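## Task

Every box on the desk carries a letter on its bottom face. The box lettered T must end up on the counter, and all the other boxes must end up on the desk again. At the finish the utility cart must still stand upright, and the robot must not have toppled or be left leaning; either of these means failure. Anything that stays in place only because the robot is holding it does not count.

## Robot and tools

Robot: a Hello Robot Stretch 4 with one arm. It has an omni-wheel base, a lift that slides up a mast, a telescoping arm that reaches forward, a wrist with yaw, pitch and roll, and a two-finger gripper. It stands about 1.6 m tall and its base rim lies within 0.23 m of the base origin. Cameras: head_camera, head_left_camera, head_right_camera, wrist_camera. Loose objects may occasionally get nudged by something else in the scene.

Frames: the base frame sits on the floor under the base centre, x forward, y left, z up. hand_pose (a point between the open fingertips, link pinch) is reported in this frame and may be slightly off. The odometry frame is the base frame as it was when the scene began; base_odometry counts wheel turns, so slip shows as travel, and heading runs -3.142 to 3.142, positive to the left.

execute_actions: argument actions is a list holding one action or none (empty just returns state and images). cameras optionally picks which images come back ([] none, null/omitted/["all"] all). An action may contain:
- base: exactly one relative move from where the base last reported itself: translate_m (metres, forward positive, -2 to 2), strafe_m (metres, left positive, -2 to 2) or rotate_rad (radians, counter-clockwise positive, -3.2 to 3.2).
- joints: a dict of absolute joint targets by name, each a single number: lift_m 0 to 1.2 m; arm_m 0 to 0.55 m of extension; wrist_yaw_rad -1.134 to 4.276 (0 points forward, positive turns left, 3.14 tucked back, above 3.4 the arm may block); wrist_pitch_rad -1.117 to 4.259 (0 level, 1.57 pointing down); wrist_roll_rad -1.117 to 4.259 (0 fingers level, positive turns clockwise seen from behind); gripper_m -0.038 to 0.141, the fingertip gap in metres (below 0 they squeeze each other).
- pace: "slow", "default", "fast" or "max". Base speed tops out at 0.1/0.3/0.4/0.6 m/s and 1/2/3/4 rad/s, further limited when the lift is above 0.2.
- contact_limits: only arm_m, 0 (gentlest) to 0.75 (firmest), default 0.5; the arm stops when it pushes harder.
- end_of_arm: "enable_torque", sent alone, re-powers wrist or gripper motors that shut off.
Base and joint motions in one action begin together. Joint targets past a limit get clipped and reported; any other bad value or unknown key rejects the call with no motion. Parts you omit may keep driving toward their previous targets. If a result reports a stop, the remaining motion calls in that same reply are skipped. No action runs more than 15 s.

wait: seconds 0 to 10; the robot keeps its last command and you get the usual state and images.
zoom_image: camera plus region [x0, y0, x1, y1] in pixels from the top-left, at most 504 by 504, on that camera's latest full image. Useful for reading letters.
read_manual: returns licence texts only.
finished_scene: scene number (1 or 2); ends that scene permanently, reports success, and gives the next task. Replying with no tool call ends everything.

Reading results: joint_positions (tolerances about ±0.004 m for lift, arm, gripper; ±0.02 rad for yaw and roll; ±0.05 for pitch). base_status and joint_status: "done"; "off_target" (stopped short, may still push); "contact_stop_at_<key>" (hit something, target dropped, that part goes slack; a slack lift may sag under load, slack wheels may roll); "limit_stop_at_<name>", including "limit_stop_at_tilt" (leaning over 6 degrees; lift, arm and wheels slack until it rights) and "limit_stop_at_own_body" (self-collision, often with wrist_pitch_rad below -0.2 and roll below -0.4 or above 4); "time_out"; "torque_fault" (a wrist motor overloaded and went limp; send enable_torque). on_its_own lists what moved or held without being commanded; "held at" is a target, not a position. lidar_m: 12 distances in metres, 30-degree sectors, first straight ahead then counter-clockwise (4th left, 7th behind, 10th right); "-" means nothing seen or closer than 0.25 m; it misses glass, thin legs and much behind. wrist_depth_mm: 7 by 7 grid of median depths, 100 to 2000 mm, "-" if unreadable. turned_by_wheels vs turned_by_imu differing by more than about 0.1 rad suggests a collision or slip, and the heading error is roughly their difference. base_tilt is in degrees (forward and right positive) with a fixed bias up to 1.5. motor_effort is percent of maximum, with the peak in brackets; a wrist_pitch_rad effort far from 0 hints at a load, and a clear gripper_m effort change at a commanded gap of 0 or more hints at a firm grip.

Gripping: command a gap smaller than the box; the squeeze pulls the object toward the wrist. Status alone does not prove a hold. If fingertips jam on a surface, raise the lift. To unfold at the start, send lift_m 0.4 and wrist_yaw_rad 0 together.

Avoid: dropping, slamming or shoving things; knocking over the cart; driving or turning with over 1 kg held and arm_m above 0.2 (tip risk, worse at fast paces); strong sustained pushes with the gripper raised; pressing the gripper into things with base or arm moves (torque faults); leaving a box resting on the gripper at the end. Faster robot motion earns more; thinking time does not count, but the robot holds its last command while you think.

Each tool is called in YAML: its name, and indented under it one key for each argument.

## Session

I'll start by looking at the current state and camera images.

execute_actions:
  actions: []

Scene clock: 0.00 s.
base_odometry: x=+0.000 y=+0.000 heading=+0.000 (m, m, rad; odometry frame)
turned_by_wheels: +0.000 (rad since the last result)
turned_by_imu: +0.000 (rad since the last result)
base_tilt: forward=+0.4 right=+1.1 (deg)
lidar_m: 1.43 2.19 2.18 2.36 1.69 2.01 1.34 1.14 1.15 1.87 1.72 1.51
base_status: not commanded
joint_positions: lift_m=+0.278 arm_m=-0.001 wrist_yaw_rad=+3.225 wrist_pitch_rad=-0.016 wrist_roll_rad=-0.012 gripper_m=+0.057
joint_status: not commanded
motor_effort: lift_m=+18 arm_m=+0 wrist_yaw_rad=-1 wrist_pitch_rad=-6 wrist_roll_rad=+0 gripper_m=-3 wheel_0=+0 wheel_1=+0 wheel_2=+0 (%)
hand_pose: x=-0.1252 y=+0.0630 z=+0.4609 quat_wxyz=(-0.042, +0.008, -0.006, +0.999) (m; base frame)
wrist_depth_mm: - - 135 - - - 1708 / - - 134 - - - 1708 / - - 134 272 - - 1756 / - 120 136 - - - 1756 / 200 1863 - - - - 1708 / 208 1576 196 1756 211 1808 1661 / 213 1078 1078 140 1078 1098 1205
pictures: head_camera, head_left_camera, head_right_camera, wrist_camera
Images, in order (width x height): head_camera 420x560, head_left_camera 420x672, head_right_camera 420x672, wrist_camera 616x392.

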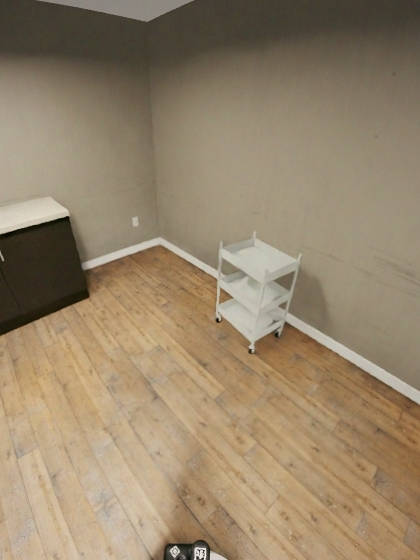

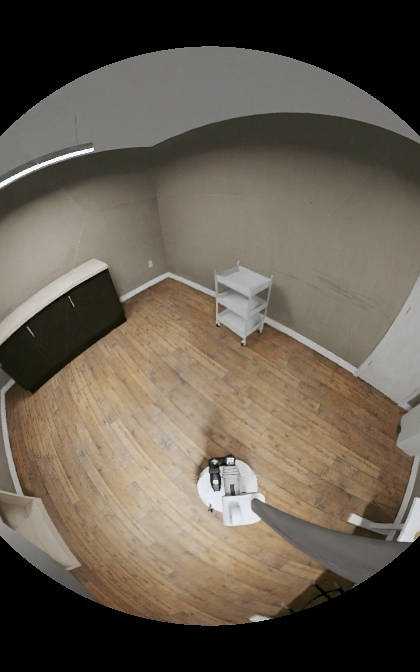

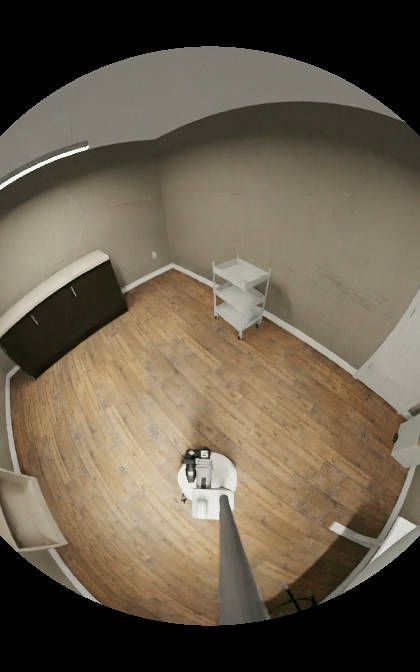

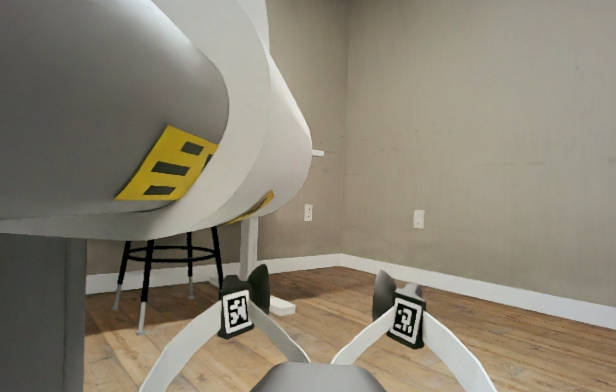

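execute_actions:
  actions:
    - {"base": {"rotate_rad": -2.3}, "joints": {"lift_m": 0.5, "wrist_yaw_rad": 0}, "pace": "fast"}

Scene clock: 6.27 s.
base_odometry: x=+0.000 y=+0.000 heading=-2.300 (m, m, rad; odometry frame)
turned_by_wheels: -2.300 (rad since the last result)
turned_by_imu: -2.308 (rad since the last result)
base_tilt: forward=+0.5 right=+1.1 (deg)
lidar_m: 1.12 1.21 1.75 1.71 1.42 2.29 2.20 2.30 1.75 1.69 1.54 1.17
base_status: done
joint_positions: lift_m=+0.500 arm_m=-0.001 wrist_yaw_rad=+0.000 wrist_pitch_rad=-0.016 wrist_roll_rad=-0.012 gripper_m=+0.057
joint_status: all done
motor_effort: lift_m=+19(20) arm_m=+0(0) wrist_yaw_rad=-3(8) wrist_pitch_rad=-7(5) wrist_roll_rad=+1(1) gripper_m=-2(3) wheel_0=+1(10) wheel_1=-1(13) wheel_2=-1(7) (%)
hand_pose: x=+0.4581 y=-0.0873 z=+0.6828 quat_wxyz=(+1.000, -0.006, -0.008, +0.000) (m; base frame)
wrist_depth_mm: 1708 1708 1708 1661 1661 1618 1618 / 1756 1708 1708 1661 1661 1618 1576 / 1756 1708 1708 1708 1661 1618 1618 / 1756 1756 1661 1661 1618 1618 1576 / 1708 1708 1708 1661 1661 1281 1576 / 1661 1708 196 1661 210 1576 1576 / 1464 1499 1397 141 1537 1464 1308
pictures: head_camera, head_left_camera, head_right_camera, wrist_camera
Images, in order (width x height): head_camera 420x560, head_left_camera 420x672, head_right_camera 420x672, wrist_camera 616x392.

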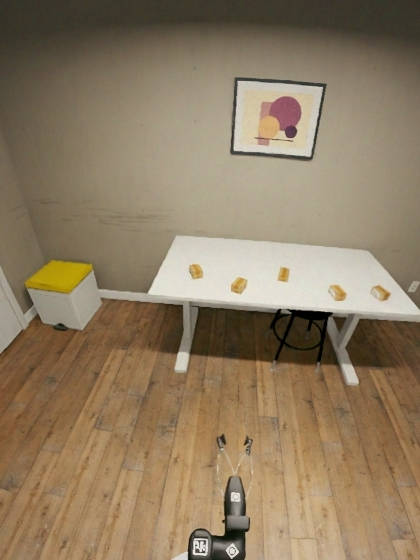

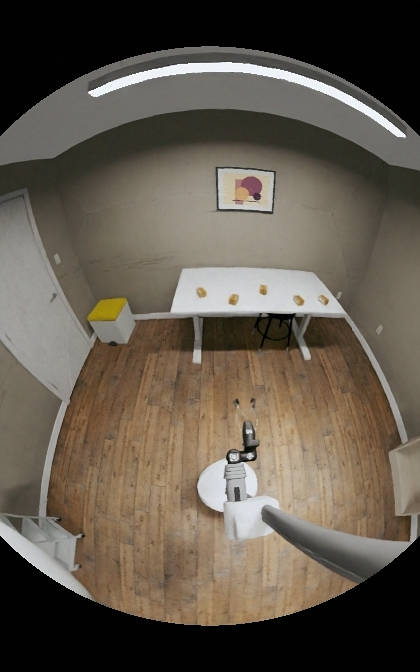

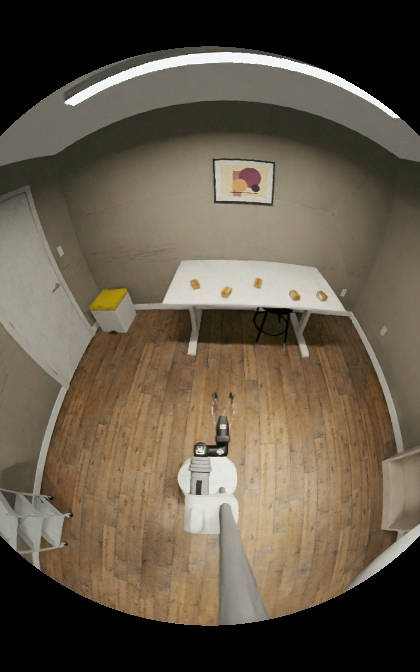

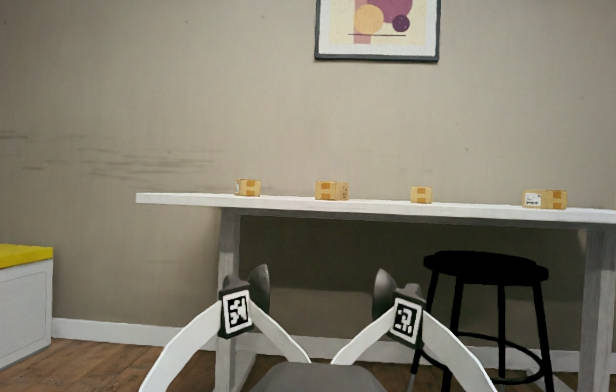

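zoom_image:
  camera: "head_camera"
  region: [140, 220, 420, 330]

zoom_image:
  camera: "wrist_camera"
  region: [200, 150, 616, 240]

Region (140, 220, 420, 330) of head_camera's 420x560 image, scaled by 1.800, with more detail than that image has; it fills the top 198 rows of this view, and the rest is white.

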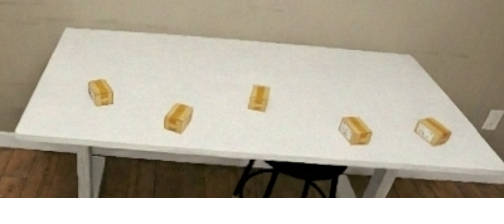

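Region (200, 150, 616, 240) of wrist_camera's 616x392 image, scaled by 1.212; it fills the top 109 rows of this view, and the rest is white.

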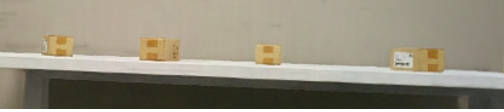

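execute_actions:
  actions:
    - {"base": {"rotate_rad": 0.13}, "joints": {"wrist_pitch_rad": 0.5, "gripper_m": 0.11, "lift_m": 0.62}, "pace": "fast"}
  cameras: []

execute_actions:
  actions:
    - {"base": {"translate_m": 0.68}, "joints": {"lift_m": 0.8}, "pace": "max"}
  cameras: ["head_camera", "wrist_camera"]

Scene clock: 64.97 s.
base_odometry: x=+0.000 y=+0.000 heading=-2.170 (m, m, rad; odometry frame)
turned_by_wheels: +0.130 (rad since the last result)
turned_by_imu: +0.129 (rad since the last result)
base_tilt: forward=+0.5 right=+1.1 (deg)
lidar_m: 1.11 1.88 1.74 1.72 1.42 2.22 2.20 2.43 1.71 1.70 1.42 1.12
base_status: done
joint_positions: lift_m=+0.620 arm_m=-0.001 wrist_yaw_rad=+0.000 wrist_pitch_rad=+0.502 wrist_roll_rad=-0.012 gripper_m=+0.110
joint_status: all done
motor_effort: lift_m=+20(23) arm_m=+0(0) wrist_yaw_rad=-1(2) wrist_pitch_rad=-6(5) wrist_roll_rad=+1(1) gripper_m=-3(0) wheel_0=-2(8) wheel_1=-1(6) wheel_2=+0(7) (%)
hand_pose: x=+0.4226 y=-0.0874 z=+0.6593 quat_wxyz=(+0.969, -0.006, +0.248, +0.002) (m; base frame)
wrist_depth_mm: 1756 1661 1618 976 866 931 991 / 1499 1756 1756 1708 1576 1499 1118 / 1537 1808 1921 1756 1708 1618 1576 / 1537 1576 1576 1537 1618 1537 1537 / 1255 1255 1281 1281 1308 1281 1308 / 1042 1042 199 1060 1042 1042 1078 / 904 878 904 143 917 891 917
pictures: none
No camera images: the call's "cameras" was empty. Leave "cameras" out to get every camera's image.

Scene clock: 67.90 s.
base_odometry: x=-0.384 y=-0.562 heading=-2.170 (m, m, rad; odometry frame)
turned_by_wheels: +0.000 (rad since the last result)
turned_by_imu: -0.001 (rad since the last result)
base_tilt: forward=+0.5 right=+1.1 (deg)
lidar_m: 0.46 0.51 1.39 1.58 1.77 1.93 2.89 2.25 2.00 1.14 0.58 0.46
base_status: done
joint_positions: lift_m=+0.800 arm_m=-0.001 wrist_yaw_rad=+0.000 wrist_pitch_rad=+0.502 wrist_roll_rad=-0.012 gripper_m=+0.110
joint_status: all done
motor_effort: lift_m=+18(25) arm_m=+0(0) wrist_yaw_rad=-2(1) wrist_pitch_rad=-5(5) wrist_roll_rad=+2(1) gripper_m=+0(0) wheel_0=+2(7) wheel_1=+1(7) wheel_2=+0(14) (%)
hand_pose: x=+0.4225 y=-0.0874 z=+0.8394 quat_wxyz=(+0.969, -0.006, +0.248, +0.002) (m; base frame)
wrist_depth_mm: 1078 1008 991 931 891 854 820 / 1160 1078 1042 991 946 904 878 / 1255 1205 732 741 750 759 768 / 1336 1255 554 500 559 559 564 / 1205 433 436 439 442 427 430 / 384 362 199 366 355 332 343 / 1098 1060 1060 143 314 304 314
pictures: head_camera, wrist_camera
Images, in order (width x height): head_camera 420x560, wrist_camera 616x392.

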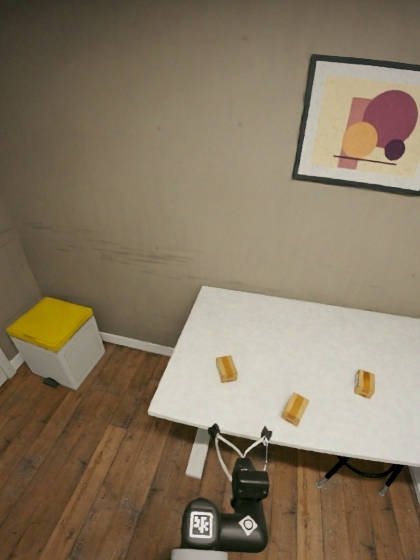

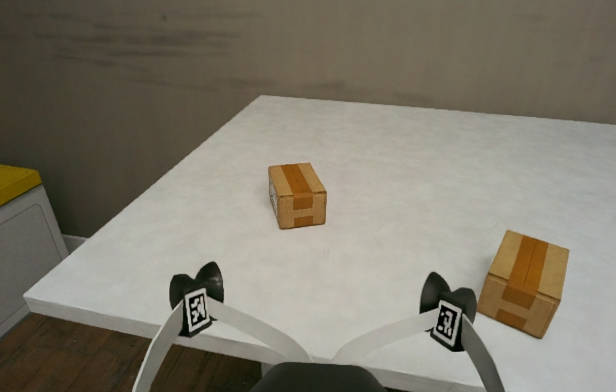

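execute_actions:
  actions:
    - {"joints": {"lift_m": 0.735, "arm_m": 0.27, "wrist_yaw_rad": 0.1, "gripper_m": 0.125}, "pace": "fast"}
  cameras: ["head_camera", "wrist_camera"]

Scene clock: 90.20 s.
base_odometry: x=-0.384 y=-0.562 heading=-2.170 (m, m, rad; odometry frame)
turned_by_wheels: +0.000 (rad since the last result)
turned_by_imu: -0.001 (rad since the last result)
base_tilt: forward=+0.5 right=+1.1 (deg)
lidar_m: 0.44 0.52 1.41 1.59 1.79 1.92 2.87 2.24 1.99 1.13 0.57 0.48
base_status: not commanded
joint_positions: lift_m=+0.735 arm_m=+0.269 wrist_yaw_rad=+0.100 wrist_pitch_rad=+0.502 wrist_roll_rad=-0.012 gripper_m=+0.125
joint_status: all done
motor_effort: lift_m=+16(17) arm_m=+7(8) wrist_yaw_rad=-2(3) wrist_pitch_rad=-4(7) wrist_roll_rad=+2(3) gripper_m=+1(1) wheel_0=+2(2) wheel_1=+1(1) wheel_2=+1(1) (%)
hand_pose: x=+0.7002 y=-0.0617 z=+0.7746 quat_wxyz=(+0.967, -0.018, +0.248, +0.050) (m; base frame)
wrist_depth_mm: 866 798 750 691 654 615 580 / 960 866 809 741 699 640 615 / 1042 960 842 559 569 569 585 / 1138 1008 415 418 421 424 427 / 1078 329 332 255 336 338 340 / 273 265 213 211 278 216 279 / 234 231 236 140 230 231 238
pictures: head_camera, wrist_camera
Images, in order (width x height): head_camera 420x560, wrist_camera 616x392.

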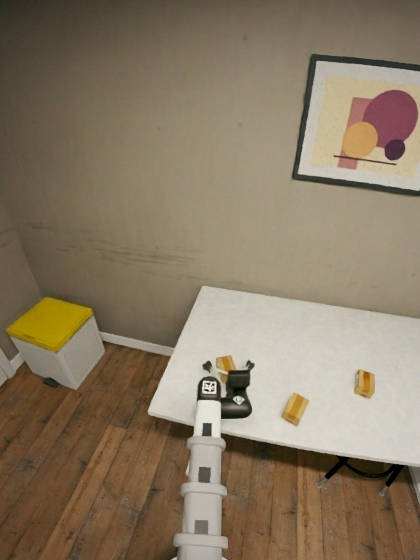

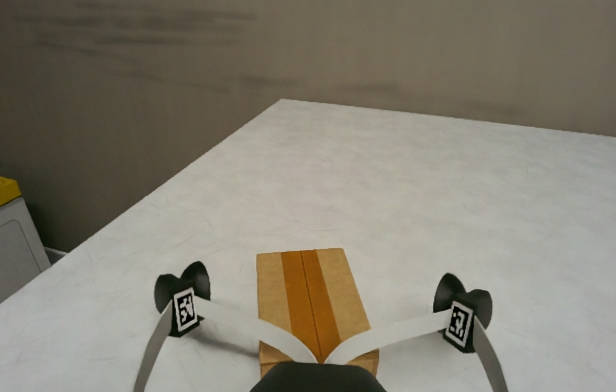

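execute_actions:
  actions:
    - {"joints": {"lift_m": 0.72, "arm_m": 0.25, "gripper_m": 0.09}, "pace": "fast"}
  cameras: ["wrist_camera"]

Scene clock: 109.90 s.
base_odometry: x=-0.384 y=-0.562 heading=-2.170 (m, m, rad; odometry frame)
turned_by_wheels: +0.000 (rad since the last result)
turned_by_imu: -0.001 (rad since the last result)
base_tilt: forward=+0.5 right=+1.0 (deg)
lidar_m: 0.45 0.51 1.39 1.58 1.80 1.92 2.86 2.27 2.01 1.15 0.60 0.44
base_status: not commanded
joint_positions: lift_m=+0.720 arm_m=+0.251 wrist_yaw_rad=+0.100 wrist_pitch_rad=+0.502 wrist_roll_rad=-0.012 gripper_m=+0.090
joint_status: all done
motor_effort: lift_m=+16(15) arm_m=-6(6) wrist_yaw_rad=-2(2) wrist_pitch_rad=-4(5) wrist_roll_rad=+0(1) gripper_m=-4(3) wheel_0=+1(2) wheel_1=+1(1) wheel_2=+1(1) (%)
hand_pose: x=+0.6824 y=-0.0617 z=+0.7596 quat_wxyz=(+0.967, -0.018, +0.248, +0.050) (m; base frame)
wrist_depth_mm: 891 809 759 707 668 621 591 / 991 891 831 741 707 661 634 / 1078 976 517 525 521 530 544 / 1160 404 387 389 392 397 397 / 312 306 309 231 312 314 315 / 253 254 196 195 200 259 260 / 216 211 220 141 215 215 222
pictures: wrist_camera
Images, in order (width x height): wrist_camera 616x392.

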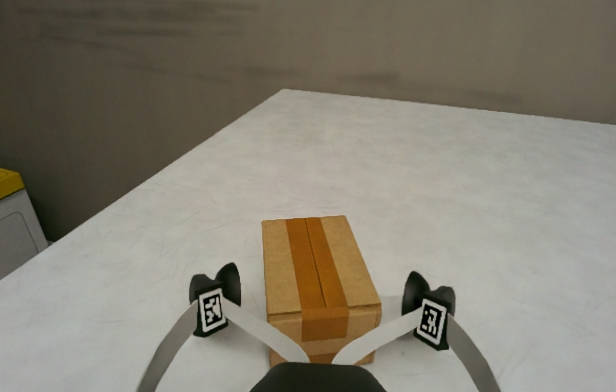

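execute_actions:
  actions:
    - {"joints": {"gripper_m": 0.015}, "pace": "fast"}
  cameras: ["wrist_camera"]

Scene clock: 114.80 s.
base_odometry: x=-0.384 y=-0.562 heading=-2.170 (m, m, rad; odometry frame)
turned_by_wheels: +0.000 (rad since the last result)
turned_by_imu: -0.001 (rad since the last result)
base_tilt: forward=+0.4 right=+1.1 (deg)
lidar_m: 0.46 0.52 1.39 1.55 1.77 1.95 2.85 2.25 2.01 1.12 0.59 0.45
base_status: not commanded
joint_positions: lift_m=+0.720 arm_m=+0.251 wrist_yaw_rad=+0.100 wrist_pitch_rad=+0.502 wrist_roll_rad=-0.012 gripper_m=+0.015
joint_status: all done
motor_effort: lift_m=+16(16) arm_m=-6(6) wrist_yaw_rad=-2(1) wrist_pitch_rad=-5(9) wrist_roll_rad=+1(1) gripper_m=-20(22) wheel_0=+1(1) wheel_1=+1(1) wheel_2=+1(1) (%)
hand_pose: x=+0.6823 y=-0.0617 z=+0.7594 quat_wxyz=(+0.967, -0.018, +0.248, +0.050) (m; base frame)
wrist_depth_mm: 904 820 768 715 668 621 597 / 976 891 831 732 699 661 634 / 1078 991 517 517 525 535 539 / 1182 404 384 387 389 394 394 / 309 306 307 222 310 314 314 / 253 254 186 183 187 260 259 / 216 211 216 156 193 208 221
pictures: wrist_camera
Images, in order (width x height): wrist_camera 616x392.

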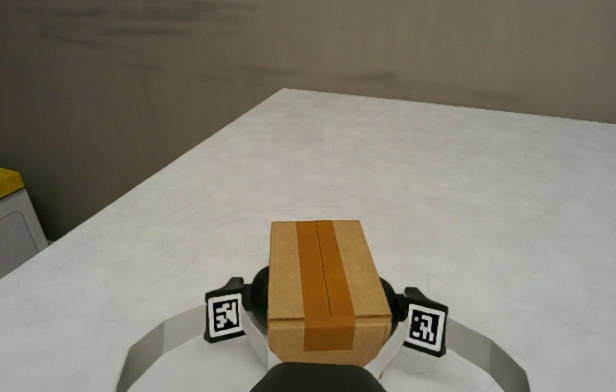

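execute_actions:
  actions:
    - {"joints": {"lift_m": 0.8, "wrist_pitch_rad": -0.3, "wrist_roll_rad": 2.6}, "pace": "fast"}
  cameras: ["head_camera", "wrist_camera"]

Scene clock: 127.93 s.
base_odometry: x=-0.384 y=-0.562 heading=-2.170 (m, m, rad; odometry frame)
turned_by_wheels: +0.000 (rad since the last result)
turned_by_imu: -0.002 (rad since the last result)
base_tilt: forward=+0.5 right=+1.1 (deg)
lidar_m: 0.46 0.54 1.38 1.58 1.77 1.94 2.88 2.28 2.00 1.12 0.58 0.44
base_status: not commanded
joint_positions: lift_m=+0.800 arm_m=+0.251 wrist_yaw_rad=+0.100 wrist_pitch_rad=-0.297 wrist_roll_rad=+2.600 gripper_m=+0.015
joint_status: all done
motor_effort: lift_m=+20(21) arm_m=-6(6) wrist_yaw_rad=-1(2) wrist_pitch_rad=-6(15) wrist_roll_rad=+3(5) gripper_m=-19(20) wheel_0=+2(2) wheel_1=+1(1) wheel_2=+1(1) (%)
hand_pose: x=+0.7052 y=-0.0594 z=+1.0624 quat_wxyz=(+0.257, +0.954, +0.008, +0.155) (m; base frame)
wrist_depth_mm: 668 668 668 676 683 691 544 / 699 699 707 707 723 723 732 / 723 741 741 750 750 759 768 / 750 759 788 798 809 820 820 / 788 809 820 222 842 854 866 / 842 854 185 183 187 904 917 / 917 917 931 157 192 174 991
pictures: head_camera, wrist_camera
Images, in order (width x height): head_camera 420x560, wrist_camera 616x392.

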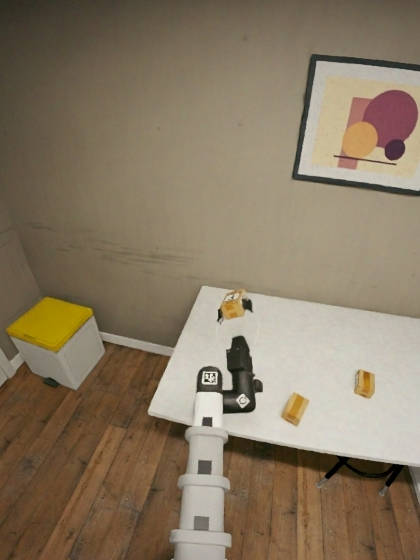

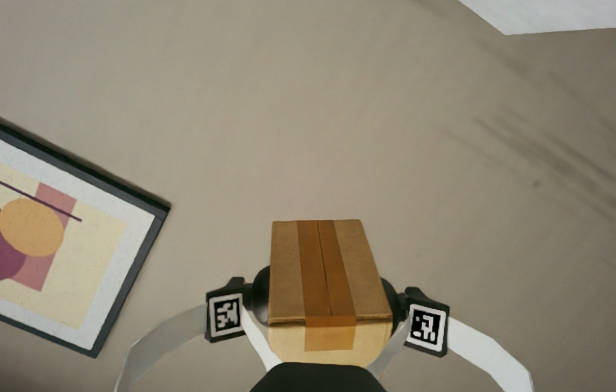

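zoom_image:
  camera: "head_camera"
  region: [205, 275, 265, 335]

Region (205, 275, 265, 335) of head_camera's 420x560 image, scaled by 8.400, with more detail than that image has.

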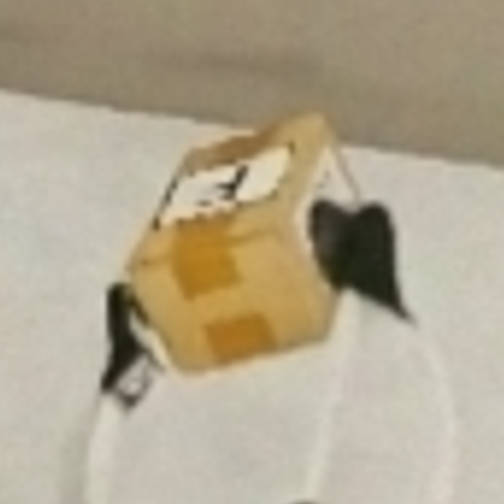

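execute_actions:
  actions:
    - {"joints": {"lift_m": 0.79, "wrist_pitch_rad": 0.5, "wrist_roll_rad": 0}, "pace": "fast"}
  cameras: []

execute_actions:
  actions:
    - {"joints": {"lift_m": 0.722}, "pace": "fast"}
  cameras: ["wrist_camera"]

Scene clock: 152.90 s.
base_odometry: x=-0.384 y=-0.562 heading=-2.170 (m, m, rad; odometry frame)
turned_by_wheels: +0.000 (rad since the last result)
turned_by_imu: -0.002 (rad since the last result)
base_tilt: forward=+0.4 right=+1.2 (deg)
lidar_m: 0.44 0.53 1.37 1.59 1.79 1.92 2.86 2.28 2.01 1.13 0.57 0.45
base_status: not commanded
joint_positions: lift_m=+0.790 arm_m=+0.251 wrist_yaw_rad=+0.100 wrist_pitch_rad=+0.502 wrist_roll_rad=+0.000 gripper_m=+0.015
joint_status: all done
motor_effort: lift_m=+17(19) arm_m=-6(6) wrist_yaw_rad=-2(1) wrist_pitch_rad=-7(5) wrist_roll_rad=+0(2) gripper_m=-19(19) wheel_0=+2(2) wheel_1=+1(1) wheel_2=+1(1) (%)
hand_pose: x=+0.6823 y=-0.0617 z=+0.8294 quat_wxyz=(+0.967, -0.012, +0.248, +0.048) (m; base frame)
wrist_depth_mm: 878 820 750 715 661 627 591 / 976 891 820 768 715 668 634 / 1060 976 891 707 699 691 654 / 1182 1060 525 525 525 530 530 / 1205 1160 418 222 421 421 421 / 1098 347 186 183 187 349 349 / 296 287 293 156 193 281 297
pictures: none
No camera images: the call's "cameras" was empty. Leave "cameras" out to get every camera's image.

Scene clock: 153.93 s.
base_odometry: x=-0.384 y=-0.562 heading=-2.170 (m, m, rad; odometry frame)
turned_by_wheels: +0.000 (rad since the last result)
turned_by_imu: +0.000 (rad since the last result)
base_tilt: forward=+0.3 right=+1.1 (deg)
lidar_m: 0.45 0.54 1.38 1.58 1.78 1.91 2.87 2.27 2.01 1.15 0.58 0.47
base_status: not commanded
joint_positions: lift_m=+0.722 arm_m=+0.251 wrist_yaw_rad=+0.100 wrist_pitch_rad=+0.503 wrist_roll_rad=+0.000 gripper_m=+0.015
joint_status: all done
motor_effort: lift_m=+16(15) arm_m=-6(6) wrist_yaw_rad=-1(1) wrist_pitch_rad=-7(9) wrist_roll_rad=-1(1) gripper_m=-21(20) wheel_0=+2(2) wheel_1=+1(1) wheel_2=+1(0) (%)
hand_pose: x=+0.6822 y=-0.0617 z=+0.7613 quat_wxyz=(+0.967, -0.012, +0.248, +0.048) (m; base frame)
wrist_depth_mm: 891 820 759 715 661 627 603 / 960 891 831 750 699 668 634 / 1060 976 564 521 525 530 535 / 1182 413 389 389 394 392 397 / 329 310 312 222 312 314 314 / 257 258 186 183 187 258 259 / 220 213 219 157 192 209 221
pictures: wrist_camera
Images, in order (width x height): wrist_camera 616x392.

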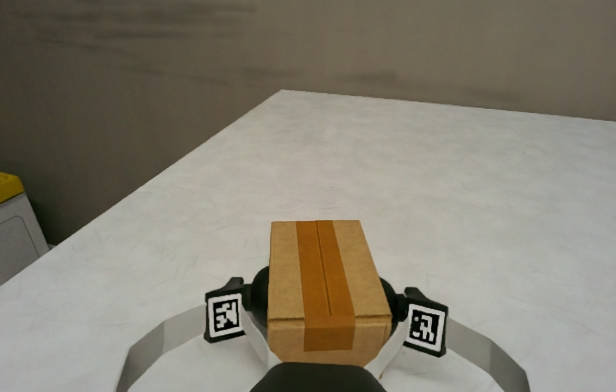

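execute_actions:
  actions:
    - {"joints": {"gripper_m": 0.1}, "pace": "fast"}
  cameras: ["head_camera", "wrist_camera"]

Scene clock: 157.33 s.
base_odometry: x=-0.384 y=-0.562 heading=-2.170 (m, m, rad; odometry frame)
turned_by_wheels: +0.000 (rad since the last result)
turned_by_imu: -0.001 (rad since the last result)
base_tilt: forward=+0.5 right=+1.2 (deg)
lidar_m: 0.46 0.53 1.41 1.58 1.80 1.91 2.87 2.25 2.01 1.14 0.59 0.46
base_status: not commanded
joint_positions: lift_m=+0.722 arm_m=+0.251 wrist_yaw_rad=+0.100 wrist_pitch_rad=+0.502 wrist_roll_rad=+0.000 gripper_m=+0.100
joint_status: all done
motor_effort: lift_m=+16(17) arm_m=-6(6) wrist_yaw_rad=-1(1) wrist_pitch_rad=-9(7) wrist_roll_rad=-2(1) gripper_m=+0(19) wheel_0=+2(1) wheel_1=+1(1) wheel_2=+1(1) (%)
hand_pose: x=+0.6823 y=-0.0617 z=+0.7615 quat_wxyz=(+0.967, -0.012, +0.248, +0.048) (m; base frame)
wrist_depth_mm: 891 820 768 715 661 627 597 / 976 891 820 741 699 668 627 / 1078 976 564 530 530 535 530 / 1182 436 392 394 397 394 397 / 330 312 314 235 315 314 315 / 258 258 194 195 209 252 260 / 220 215 222 142 216 216 222
pictures: head_camera, wrist_camera
Images, in order (width x height): head_camera 420x560, wrist_camera 616x392.

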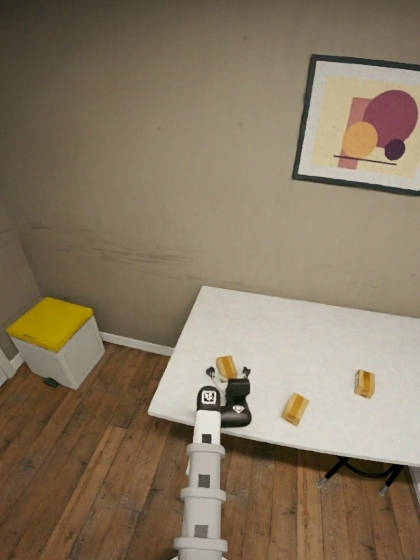

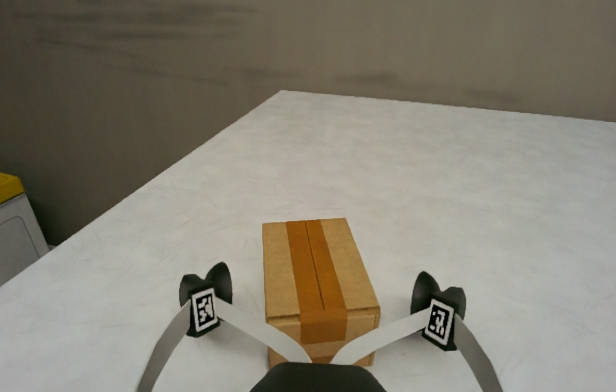

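execute_actions:
  actions:
    - {"joints": {"wrist_pitch_rad": 0.2, "arm_m": 0.19}, "pace": "max"}
  cameras: []

execute_actions:
  actions:
    - {"base": {"rotate_rad": -0.22}, "joints": {"wrist_yaw_rad": -0.235, "arm_m": 0.163}, "pace": "fast"}
  cameras: ["head_camera", "wrist_camera"]

Scene clock: 198.00 s.
base_odometry: x=-0.384 y=-0.562 heading=-2.170 (m, m, rad; odometry frame)
turned_by_wheels: +0.000 (rad since the last result)
turned_by_imu: -0.001 (rad since the last result)
base_tilt: forward=+0.5 right=+1.1 (deg)
lidar_m: 0.46 0.52 1.37 1.59 1.80 1.93 2.87 2.28 2.02 1.12 0.58 0.46
base_status: not commanded
joint_positions: lift_m=+0.722 arm_m=+0.191 wrist_yaw_rad=+0.100 wrist_pitch_rad=+0.203 wrist_roll_rad=+0.000 gripper_m=+0.100
joint_status: all done
motor_effort: lift_m=+16(16) arm_m=-6(8) wrist_yaw_rad=-1(2) wrist_pitch_rad=-6(12) wrist_roll_rad=+1(2) gripper_m=-1(3) wheel_0=+2(2) wheel_1=+1(1) wheel_2=+1(1) (%)
hand_pose: x=+0.6519 y=-0.0588 z=+0.8423 quat_wxyz=(+0.994, -0.005, +0.101, +0.050) (m; base frame)
wrist_depth_mm: 976 904 831 788 741 691 661 / 1025 946 866 820 759 715 676 / 1078 960 904 831 778 732 691 / 1118 1008 931 854 798 759 715 / 1160 1060 931 597 609 615 615 / 1205 1078 194 427 413 413 439 / 1042 315 334 141 324 325 338
pictures: none
No camera images: the call's "cameras" was empty. Leave "cameras" out to get every camera's image.

Scene clock: 198.90 s.
base_odometry: x=-0.383 y=-0.561 heading=-2.390 (m, m, rad; odometry frame)
turned_by_wheels: -0.220 (rad since the last result)
turned_by_imu: -0.221 (rad since the last result)
base_tilt: forward=+0.6 right=+1.1 (deg)
lidar_m: 0.46 0.48 1.35 1.58 1.65 1.79 2.87 2.95 2.02 2.12 0.69 0.48
base_status: done
joint_positions: lift_m=+0.722 arm_m=+0.164 wrist_yaw_rad=-0.235 wrist_pitch_rad=+0.202 wrist_roll_rad=+0.000 gripper_m=+0.100
joint_status: all done
motor_effort: lift_m=+16(16) arm_m=-5(6) wrist_yaw_rad=-2(7) wrist_pitch_rad=-5(7) wrist_roll_rad=+0(2) gripper_m=-1(3) wheel_0=+1(8) wheel_1=+0(5) wheel_2=-2(8) (%)
hand_pose: x=+0.5895 y=-0.1508 z=+0.8424 quat_wxyz=(+0.988, +0.012, +0.100, -0.117) (m; base frame)
wrist_depth_mm: 715 759 788 842 904 946 1008 / 732 778 820 878 917 991 1042 / 759 809 854 891 960 1008 1098 / 768 820 866 904 960 1025 1060 / 580 580 603 603 609 569 621 / 415 421 194 430 413 413 415 / 325 317 334 141 325 325 338
pictures: head_camera, wrist_camera
Images, in order (width x height): head_camera 420x560, wrist_camera 616x392.

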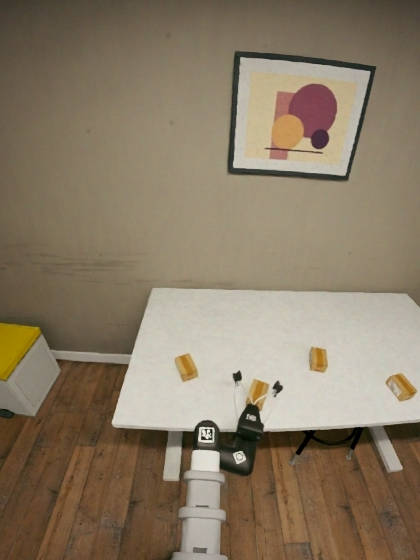

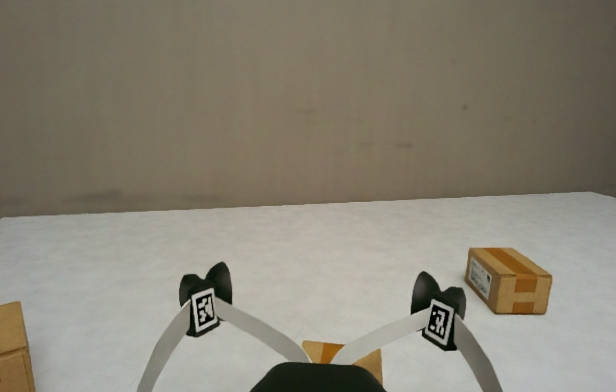

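execute_actions:
  actions:
    - {"joints": {"wrist_pitch_rad": 0.5, "wrist_yaw_rad": -0.29, "arm_m": 0.182, "lift_m": 0.72, "gripper_m": 0.02}, "pace": "max"}
  cameras: ["head_camera", "wrist_camera"]

Scene clock: 216.10 s.
base_odometry: x=-0.383 y=-0.561 heading=-2.390 (m, m, rad; odometry frame)
turned_by_wheels: +0.000 (rad since the last result)
turned_by_imu: -0.001 (rad since the last result)
base_tilt: forward=+0.4 right=+1.2 (deg)
lidar_m: 0.45 0.46 1.30 1.58 1.68 1.79 2.88 2.94 2.00 2.13 0.70 0.53
base_status: not commanded
joint_positions: lift_m=+0.720 arm_m=+0.181 wrist_yaw_rad=-0.290 wrist_pitch_rad=+0.503 wrist_roll_rad=+0.000 gripper_m=+0.020
joint_status: all done
motor_effort: lift_m=+17(16) arm_m=+6(7) wrist_yaw_rad=-2(6) wrist_pitch_rad=-6(8) wrist_roll_rad=-1(1) gripper_m=-18(21) wheel_0=+2(1) wheel_1=+1(0) wheel_2=-2(1) (%)
hand_pose: x=+0.5691 y=-0.1560 z=+0.7594 quat_wxyz=(+0.958, +0.036, +0.246, -0.140) (m; base frame)
wrist_depth_mm: 683 723 768 820 891 960 1008 / 715 741 778 778 798 809 820 / 512 517 521 517 521 442 530 / 384 387 387 389 392 394 394 / 307 309 309 224 298 312 312 / 256 256 187 195 192 259 258 / 218 212 216 167 208 169 220
pictures: head_camera, wrist_camera
Images, in order (width x height): head_camera 420x560, wrist_camera 616x392.

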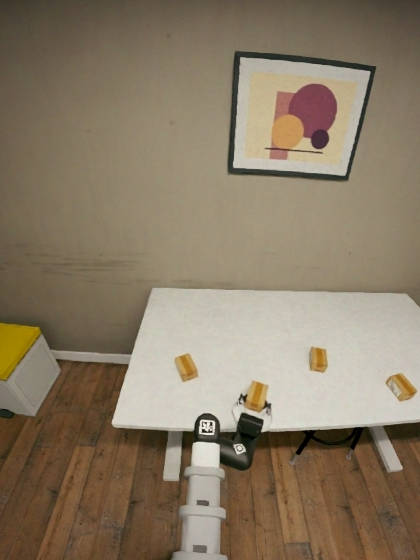

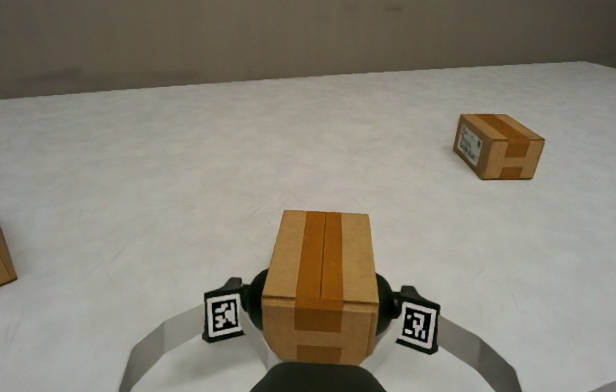

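execute_actions:
  actions:
    - {"joints": {"wrist_pitch_rad": -1.1, "wrist_yaw_rad": 1.2, "wrist_roll_rad": 1.55, "lift_m": 0.724}, "pace": "fast"}
  cameras: ["head_camera"]

Scene clock: 223.53 s.
base_odometry: x=-0.383 y=-0.561 heading=-2.390 (m, m, rad; odometry frame)
turned_by_wheels: +0.000 (rad since the last result)
turned_by_imu: -0.001 (rad since the last result)
base_tilt: forward=+0.3 right=+1.1 (deg)
lidar_m: 0.47 0.47 1.32 1.59 1.67 1.80 2.88 2.95 2.00 2.11 0.71 0.48
base_status: not commanded
joint_positions: lift_m=+0.724 arm_m=+0.181 wrist_yaw_rad=+1.200 wrist_pitch_rad=-1.098 wrist_roll_rad=+1.550 gripper_m=+0.020
joint_status: all done
motor_effort: lift_m=+21(21) arm_m=+6(6) wrist_yaw_rad=+0(6) wrist_pitch_rad=-4(15) wrist_roll_rad=+4(7) gripper_m=-18(19) wheel_0=+1(2) wheel_1=+1(0) wheel_2=-2(2) (%)
hand_pose: x=+0.4809 y=+0.0907 z=+1.1589 quat_wxyz=(+0.297, +0.703, +0.029, +0.645) (m; base frame)
wrist_depth_mm: 1205 1336 1397 1308 1098 976 854 / 1205 1308 1430 1537 1397 1160 1008 / 1205 1336 1430 1618 1708 1464 1229 / 1229 1308 1464 1618 1808 1983 1537 / 1205 1336 1499 224 1863 1921 1618 / 1205 1281 187 194 192 1756 1499 / 1182 1008 1499 167 1808 169 1430
pictures: head_camera
Images, in order (width x height): head_camera 420x560.

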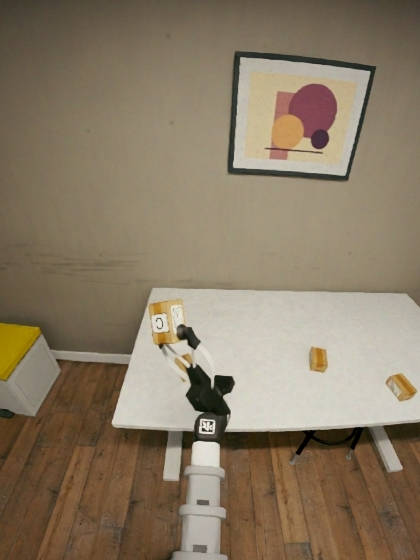

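zoom_image:
  camera: "head_camera"
  region: [130, 285, 210, 365]

Region (130, 285, 210, 365) of head_camera's 420x560 image, scaled by 6.300, with more detail than that image has.

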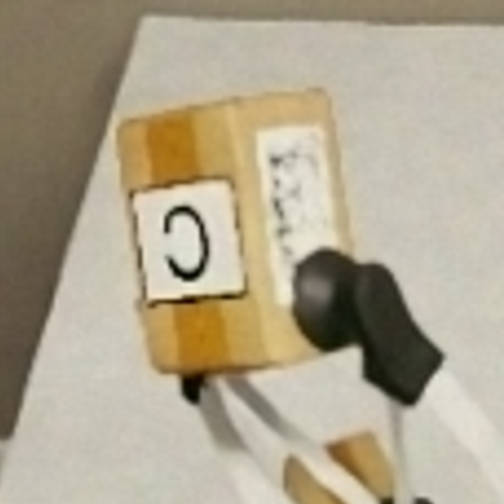

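execute_actions:
  actions:
    - {"joints": {"wrist_pitch_rad": 0.5, "wrist_yaw_rad": -0.29, "wrist_roll_rad": 0}, "pace": "fast"}
  cameras: ["wrist_camera"]

Scene clock: 239.80 s.
base_odometry: x=-0.383 y=-0.561 heading=-2.390 (m, m, rad; odometry frame)
turned_by_wheels: +0.000 (rad since the last result)
turned_by_imu: -0.001 (rad since the last result)
base_tilt: forward=+0.4 right=+1.1 (deg)
lidar_m: 0.48 0.47 1.34 1.59 1.68 1.82 2.88 2.93 1.99 2.14 0.69 0.51
base_status: not commanded
joint_positions: lift_m=+0.724 arm_m=+0.181 wrist_yaw_rad=-0.290 wrist_pitch_rad=+0.503 wrist_roll_rad=+0.000 gripper_m=+0.020
joint_status: all done
motor_effort: lift_m=+21(21) arm_m=+6(7) wrist_yaw_rad=-2(6) wrist_pitch_rad=-6(8) wrist_roll_rad=+1(2) gripper_m=-18(16) wheel_0=+2(1) wheel_1=+1(0) wheel_2=-2(2) (%)
hand_pose: x=+0.5691 y=-0.1560 z=+0.7630 quat_wxyz=(+0.958, +0.036, +0.246, -0.140) (m; base frame)
wrist_depth_mm: 691 723 768 831 891 960 1042 / 723 750 798 798 809 820 842 / 530 530 530 530 525 442 539 / 392 394 397 397 397 402 399 / 312 314 315 224 304 319 317 / 259 262 187 194 192 264 263 / 222 216 220 167 213 169 224
pictures: wrist_camera
Images, in order (width x height): wrist_camera 616x392.

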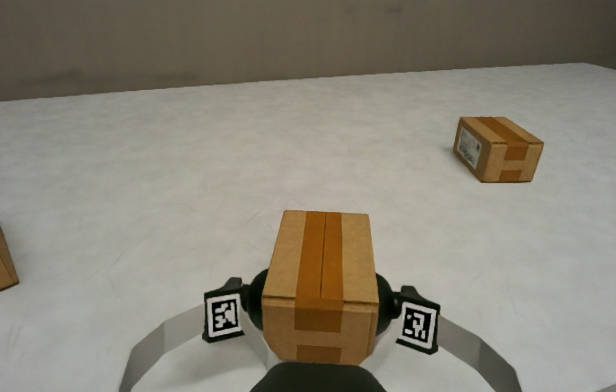

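execute_actions:
  actions:
    - {"joints": {"gripper_m": 0.095, "lift_m": 0.72}, "pace": "fast"}
  cameras: ["wrist_camera"]

Scene clock: 243.17 s.
base_odometry: x=-0.383 y=-0.561 heading=-2.390 (m, m, rad; odometry frame)
turned_by_wheels: +0.000 (rad since the last result)
turned_by_imu: -0.001 (rad since the last result)
base_tilt: forward=+0.5 right=+1.1 (deg)
lidar_m: 0.47 0.49 1.32 1.57 1.66 1.77 2.85 2.94 2.02 2.13 0.69 0.55
base_status: not commanded
joint_positions: lift_m=+0.720 arm_m=+0.181 wrist_yaw_rad=-0.290 wrist_pitch_rad=+0.502 wrist_roll_rad=+0.000 gripper_m=+0.095
joint_status: all done
motor_effort: lift_m=+17(20) arm_m=+6(6) wrist_yaw_rad=-2(3) wrist_pitch_rad=-5(9) wrist_roll_rad=-1(1) gripper_m=-1(19) wheel_0=+1(1) wheel_1=+1(0) wheel_2=-1(2) (%)
hand_pose: x=+0.5692 y=-0.1560 z=+0.7594 quat_wxyz=(+0.958, +0.036, +0.246, -0.140) (m; base frame)
wrist_depth_mm: 683 715 778 820 891 960 1008 / 715 741 798 788 798 820 820 / 521 521 517 525 530 442 535 / 389 384 389 392 392 392 394 / 309 310 310 233 300 312 314 / 255 257 198 207 207 250 259 / 219 213 220 141 215 215 221
pictures: wrist_camera
Images, in order (width x height): wrist_camera 616x392.

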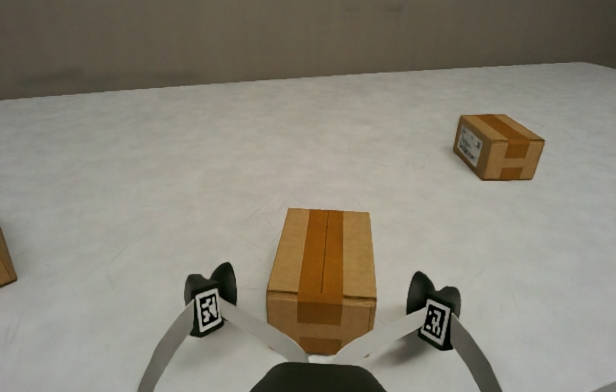

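execute_actions:
  actions:
    - {"base": {"strafe_m": -0.263}, "joints": {"wrist_pitch_rad": 0.2, "arm_m": 0.345, "gripper_m": 0.105}, "pace": "fast"}
  cameras: ["head_camera", "wrist_camera"]

Scene clock: 249.80 s.
base_odometry: x=-0.563 y=-0.369 heading=-2.390 (m, m, rad; odometry frame)
turned_by_wheels: +0.000 (rad since the last result)
turned_by_imu: +0.000 (rad since the last result)
base_tilt: forward=+0.6 right=+1.1 (deg)
lidar_m: 0.46 0.49 0.65 1.85 1.93 1.94 2.85 2.80 1.78 1.87 0.74 0.51
base_status: done
joint_positions: lift_m=+0.720 arm_m=+0.344 wrist_yaw_rad=-0.290 wrist_pitch_rad=+0.202 wrist_roll_rad=+0.000 gripper_m=+0.105
joint_status: all done
motor_effort: lift_m=+17(17) arm_m=+7(7) wrist_yaw_rad=-2(2) wrist_pitch_rad=-5(11) wrist_roll_rad=+1(1) gripper_m=+0(3) wheel_0=-1(11) wheel_1=+1(12) wheel_2=+0(3) (%)
hand_pose: x=+0.7606 y=-0.1645 z=+0.8404 quat_wxyz=(+0.984, +0.015, +0.100, -0.144) (m; base frame)
wrist_depth_mm: 580 615 654 699 759 809 878 / 597 627 676 723 778 842 917 / 609 647 691 741 809 878 960 / 634 676 723 778 831 891 976 / 569 580 585 597 603 603 615 / 413 418 195 427 407 407 436 / 324 312 332 142 322 322 336
pictures: head_camera, wrist_camera
Images, in order (width x height): head_camera 420x560, wrist_camera 616x392.

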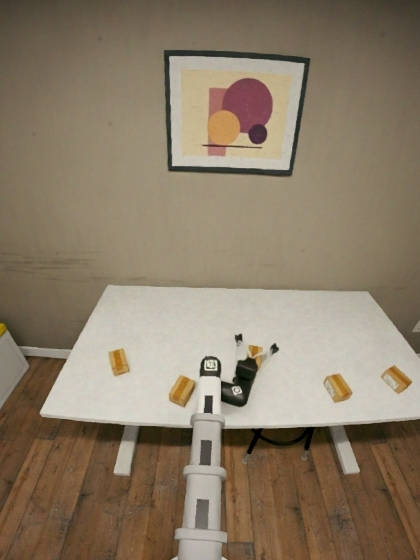

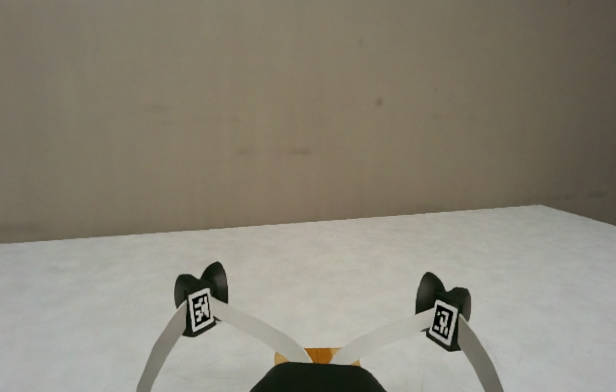

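execute_actions:
  actions:
    - {"joints": {"wrist_pitch_rad": 0.5, "wrist_yaw_rad": -0.31, "arm_m": 0.369, "gripper_m": 0.02}, "pace": "max"}
  cameras: ["wrist_camera"]

Scene clock: 257.30 s.
base_odometry: x=-0.563 y=-0.369 heading=-2.390 (m, m, rad; odometry frame)
turned_by_wheels: +0.000 (rad since the last result)
turned_by_imu: -0.001 (rad since the last result)
base_tilt: forward=+0.6 right=+1.1 (deg)
lidar_m: 0.47 0.47 0.65 1.83 1.94 1.95 2.83 2.79 1.74 1.86 0.70 0.49
base_status: not commanded
joint_positions: lift_m=+0.720 arm_m=+0.368 wrist_yaw_rad=-0.310 wrist_pitch_rad=+0.503 wrist_roll_rad=+0.000 gripper_m=+0.020
joint_status: all done
motor_effort: lift_m=+17(17) arm_m=+7(7) wrist_yaw_rad=-1(5) wrist_pitch_rad=-7(8) wrist_roll_rad=+1(0) gripper_m=-17(18) wheel_0=-1(1) wheel_1=+2(2) wheel_2=+0(0) (%)
hand_pose: x=+0.7529 y=-0.1604 z=+0.7593 quat_wxyz=(+0.957, +0.039, +0.246, -0.150) (m; base frame)
wrist_depth_mm: 544 580 621 668 723 778 842 / 585 621 654 707 741 798 820 / 517 512 521 512 521 521 535 / 382 384 387 387 389 389 392 / 304 306 307 221 298 309 310 / 254 255 186 185 187 256 257 / 216 211 220 154 207 169 219
pictures: wrist_camera
Images, in order (width x height): wrist_camera 616x392.

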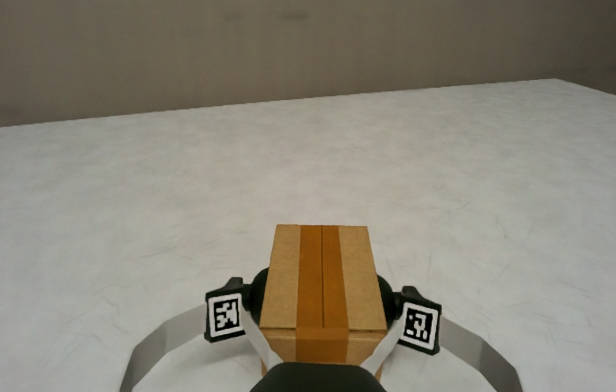

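execute_actions:
  actions:
    - {"joints": {"wrist_pitch_rad": -1.1, "wrist_yaw_rad": 1.2, "wrist_roll_rad": 1.55, "lift_m": 0.724}, "pace": "fast"}
  cameras: ["head_camera"]

Scene clock: 261.60 s.
base_odometry: x=-0.563 y=-0.369 heading=-2.390 (m, m, rad; odometry frame)
turned_by_wheels: +0.000 (rad since the last result)
turned_by_imu: -0.001 (rad since the last result)
base_tilt: forward=+0.5 right=+1.1 (deg)
lidar_m: 0.48 0.50 0.64 1.85 1.94 1.96 2.85 2.81 1.75 1.86 0.73 0.49
base_status: not commanded
joint_positions: lift_m=+0.724 arm_m=+0.368 wrist_yaw_rad=+1.200 wrist_pitch_rad=-1.098 wrist_roll_rad=+1.550 gripper_m=+0.020
joint_status: all done
motor_effort: lift_m=+21(20) arm_m=+6(7) wrist_yaw_rad=+0(7) wrist_pitch_rad=-5(15) wrist_roll_rad=+2(7) gripper_m=-18(19) wheel_0=-1(1) wheel_1=+2(2) wheel_2=+0(0) (%)
hand_pose: x=+0.6679 y=+0.0907 z=+1.1589 quat_wxyz=(+0.297, +0.703, +0.029, +0.645) (m; base frame)
wrist_depth_mm: 1205 1308 1205 1008 854 741 668 / 1205 1336 1464 1308 1060 904 788 / 1205 1336 1464 1618 1397 1138 946 / 1205 1336 1430 1618 1756 1499 1205 / 1229 1336 1464 221 1808 - 1661 / 1229 1308 187 184 185 - 1708 / 1229 1281 1464 154 1808 171 1661
pictures: head_camera
Images, in order (width x height): head_camera 420x560.

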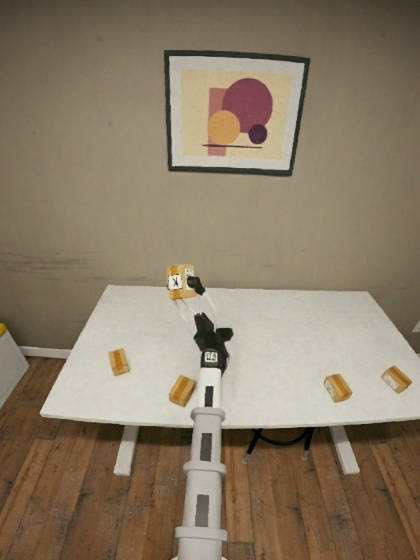

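zoom_image:
  camera: "head_camera"
  region: [150, 250, 220, 320]

zoom_image:
  camera: "head_camera"
  region: [290, 340, 420, 440]

Region (150, 250, 220, 320) of head_camera's 420x560 image, scaled by 7.200, with more detail than that image has.

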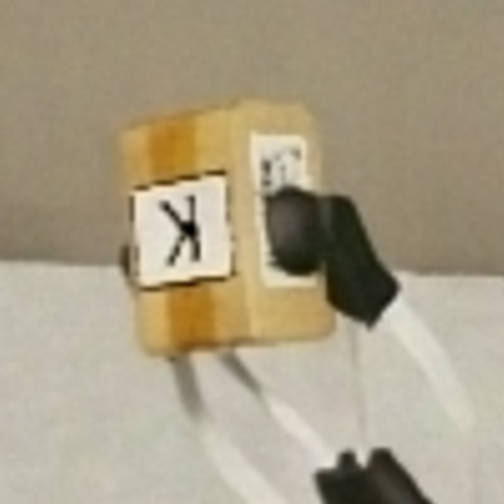

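Region (290, 340, 420, 440) of head_camera's 420x560 image, scaled by 3.877, with more detail than that image has; it fills the top 388 rows of this view, and the rest is white.

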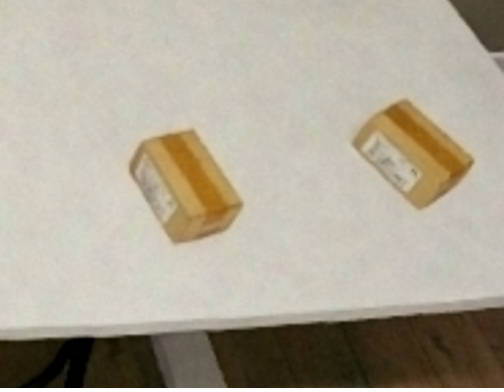

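zoom_image:
  camera: "head_camera"
  region: [80, 340, 210, 440]

Region (80, 340, 210, 440) of head_camera's 420x560 image, scaled by 3.877, with more detail than that image has; it fills the top 388 rows of this view, and the rest is white.

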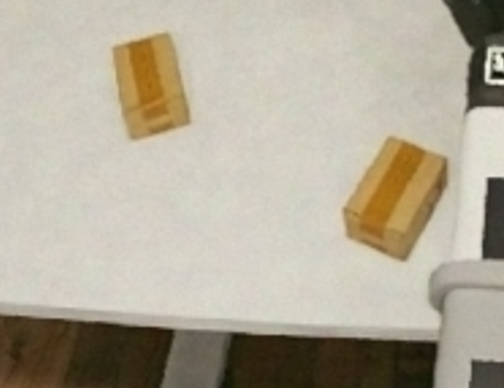

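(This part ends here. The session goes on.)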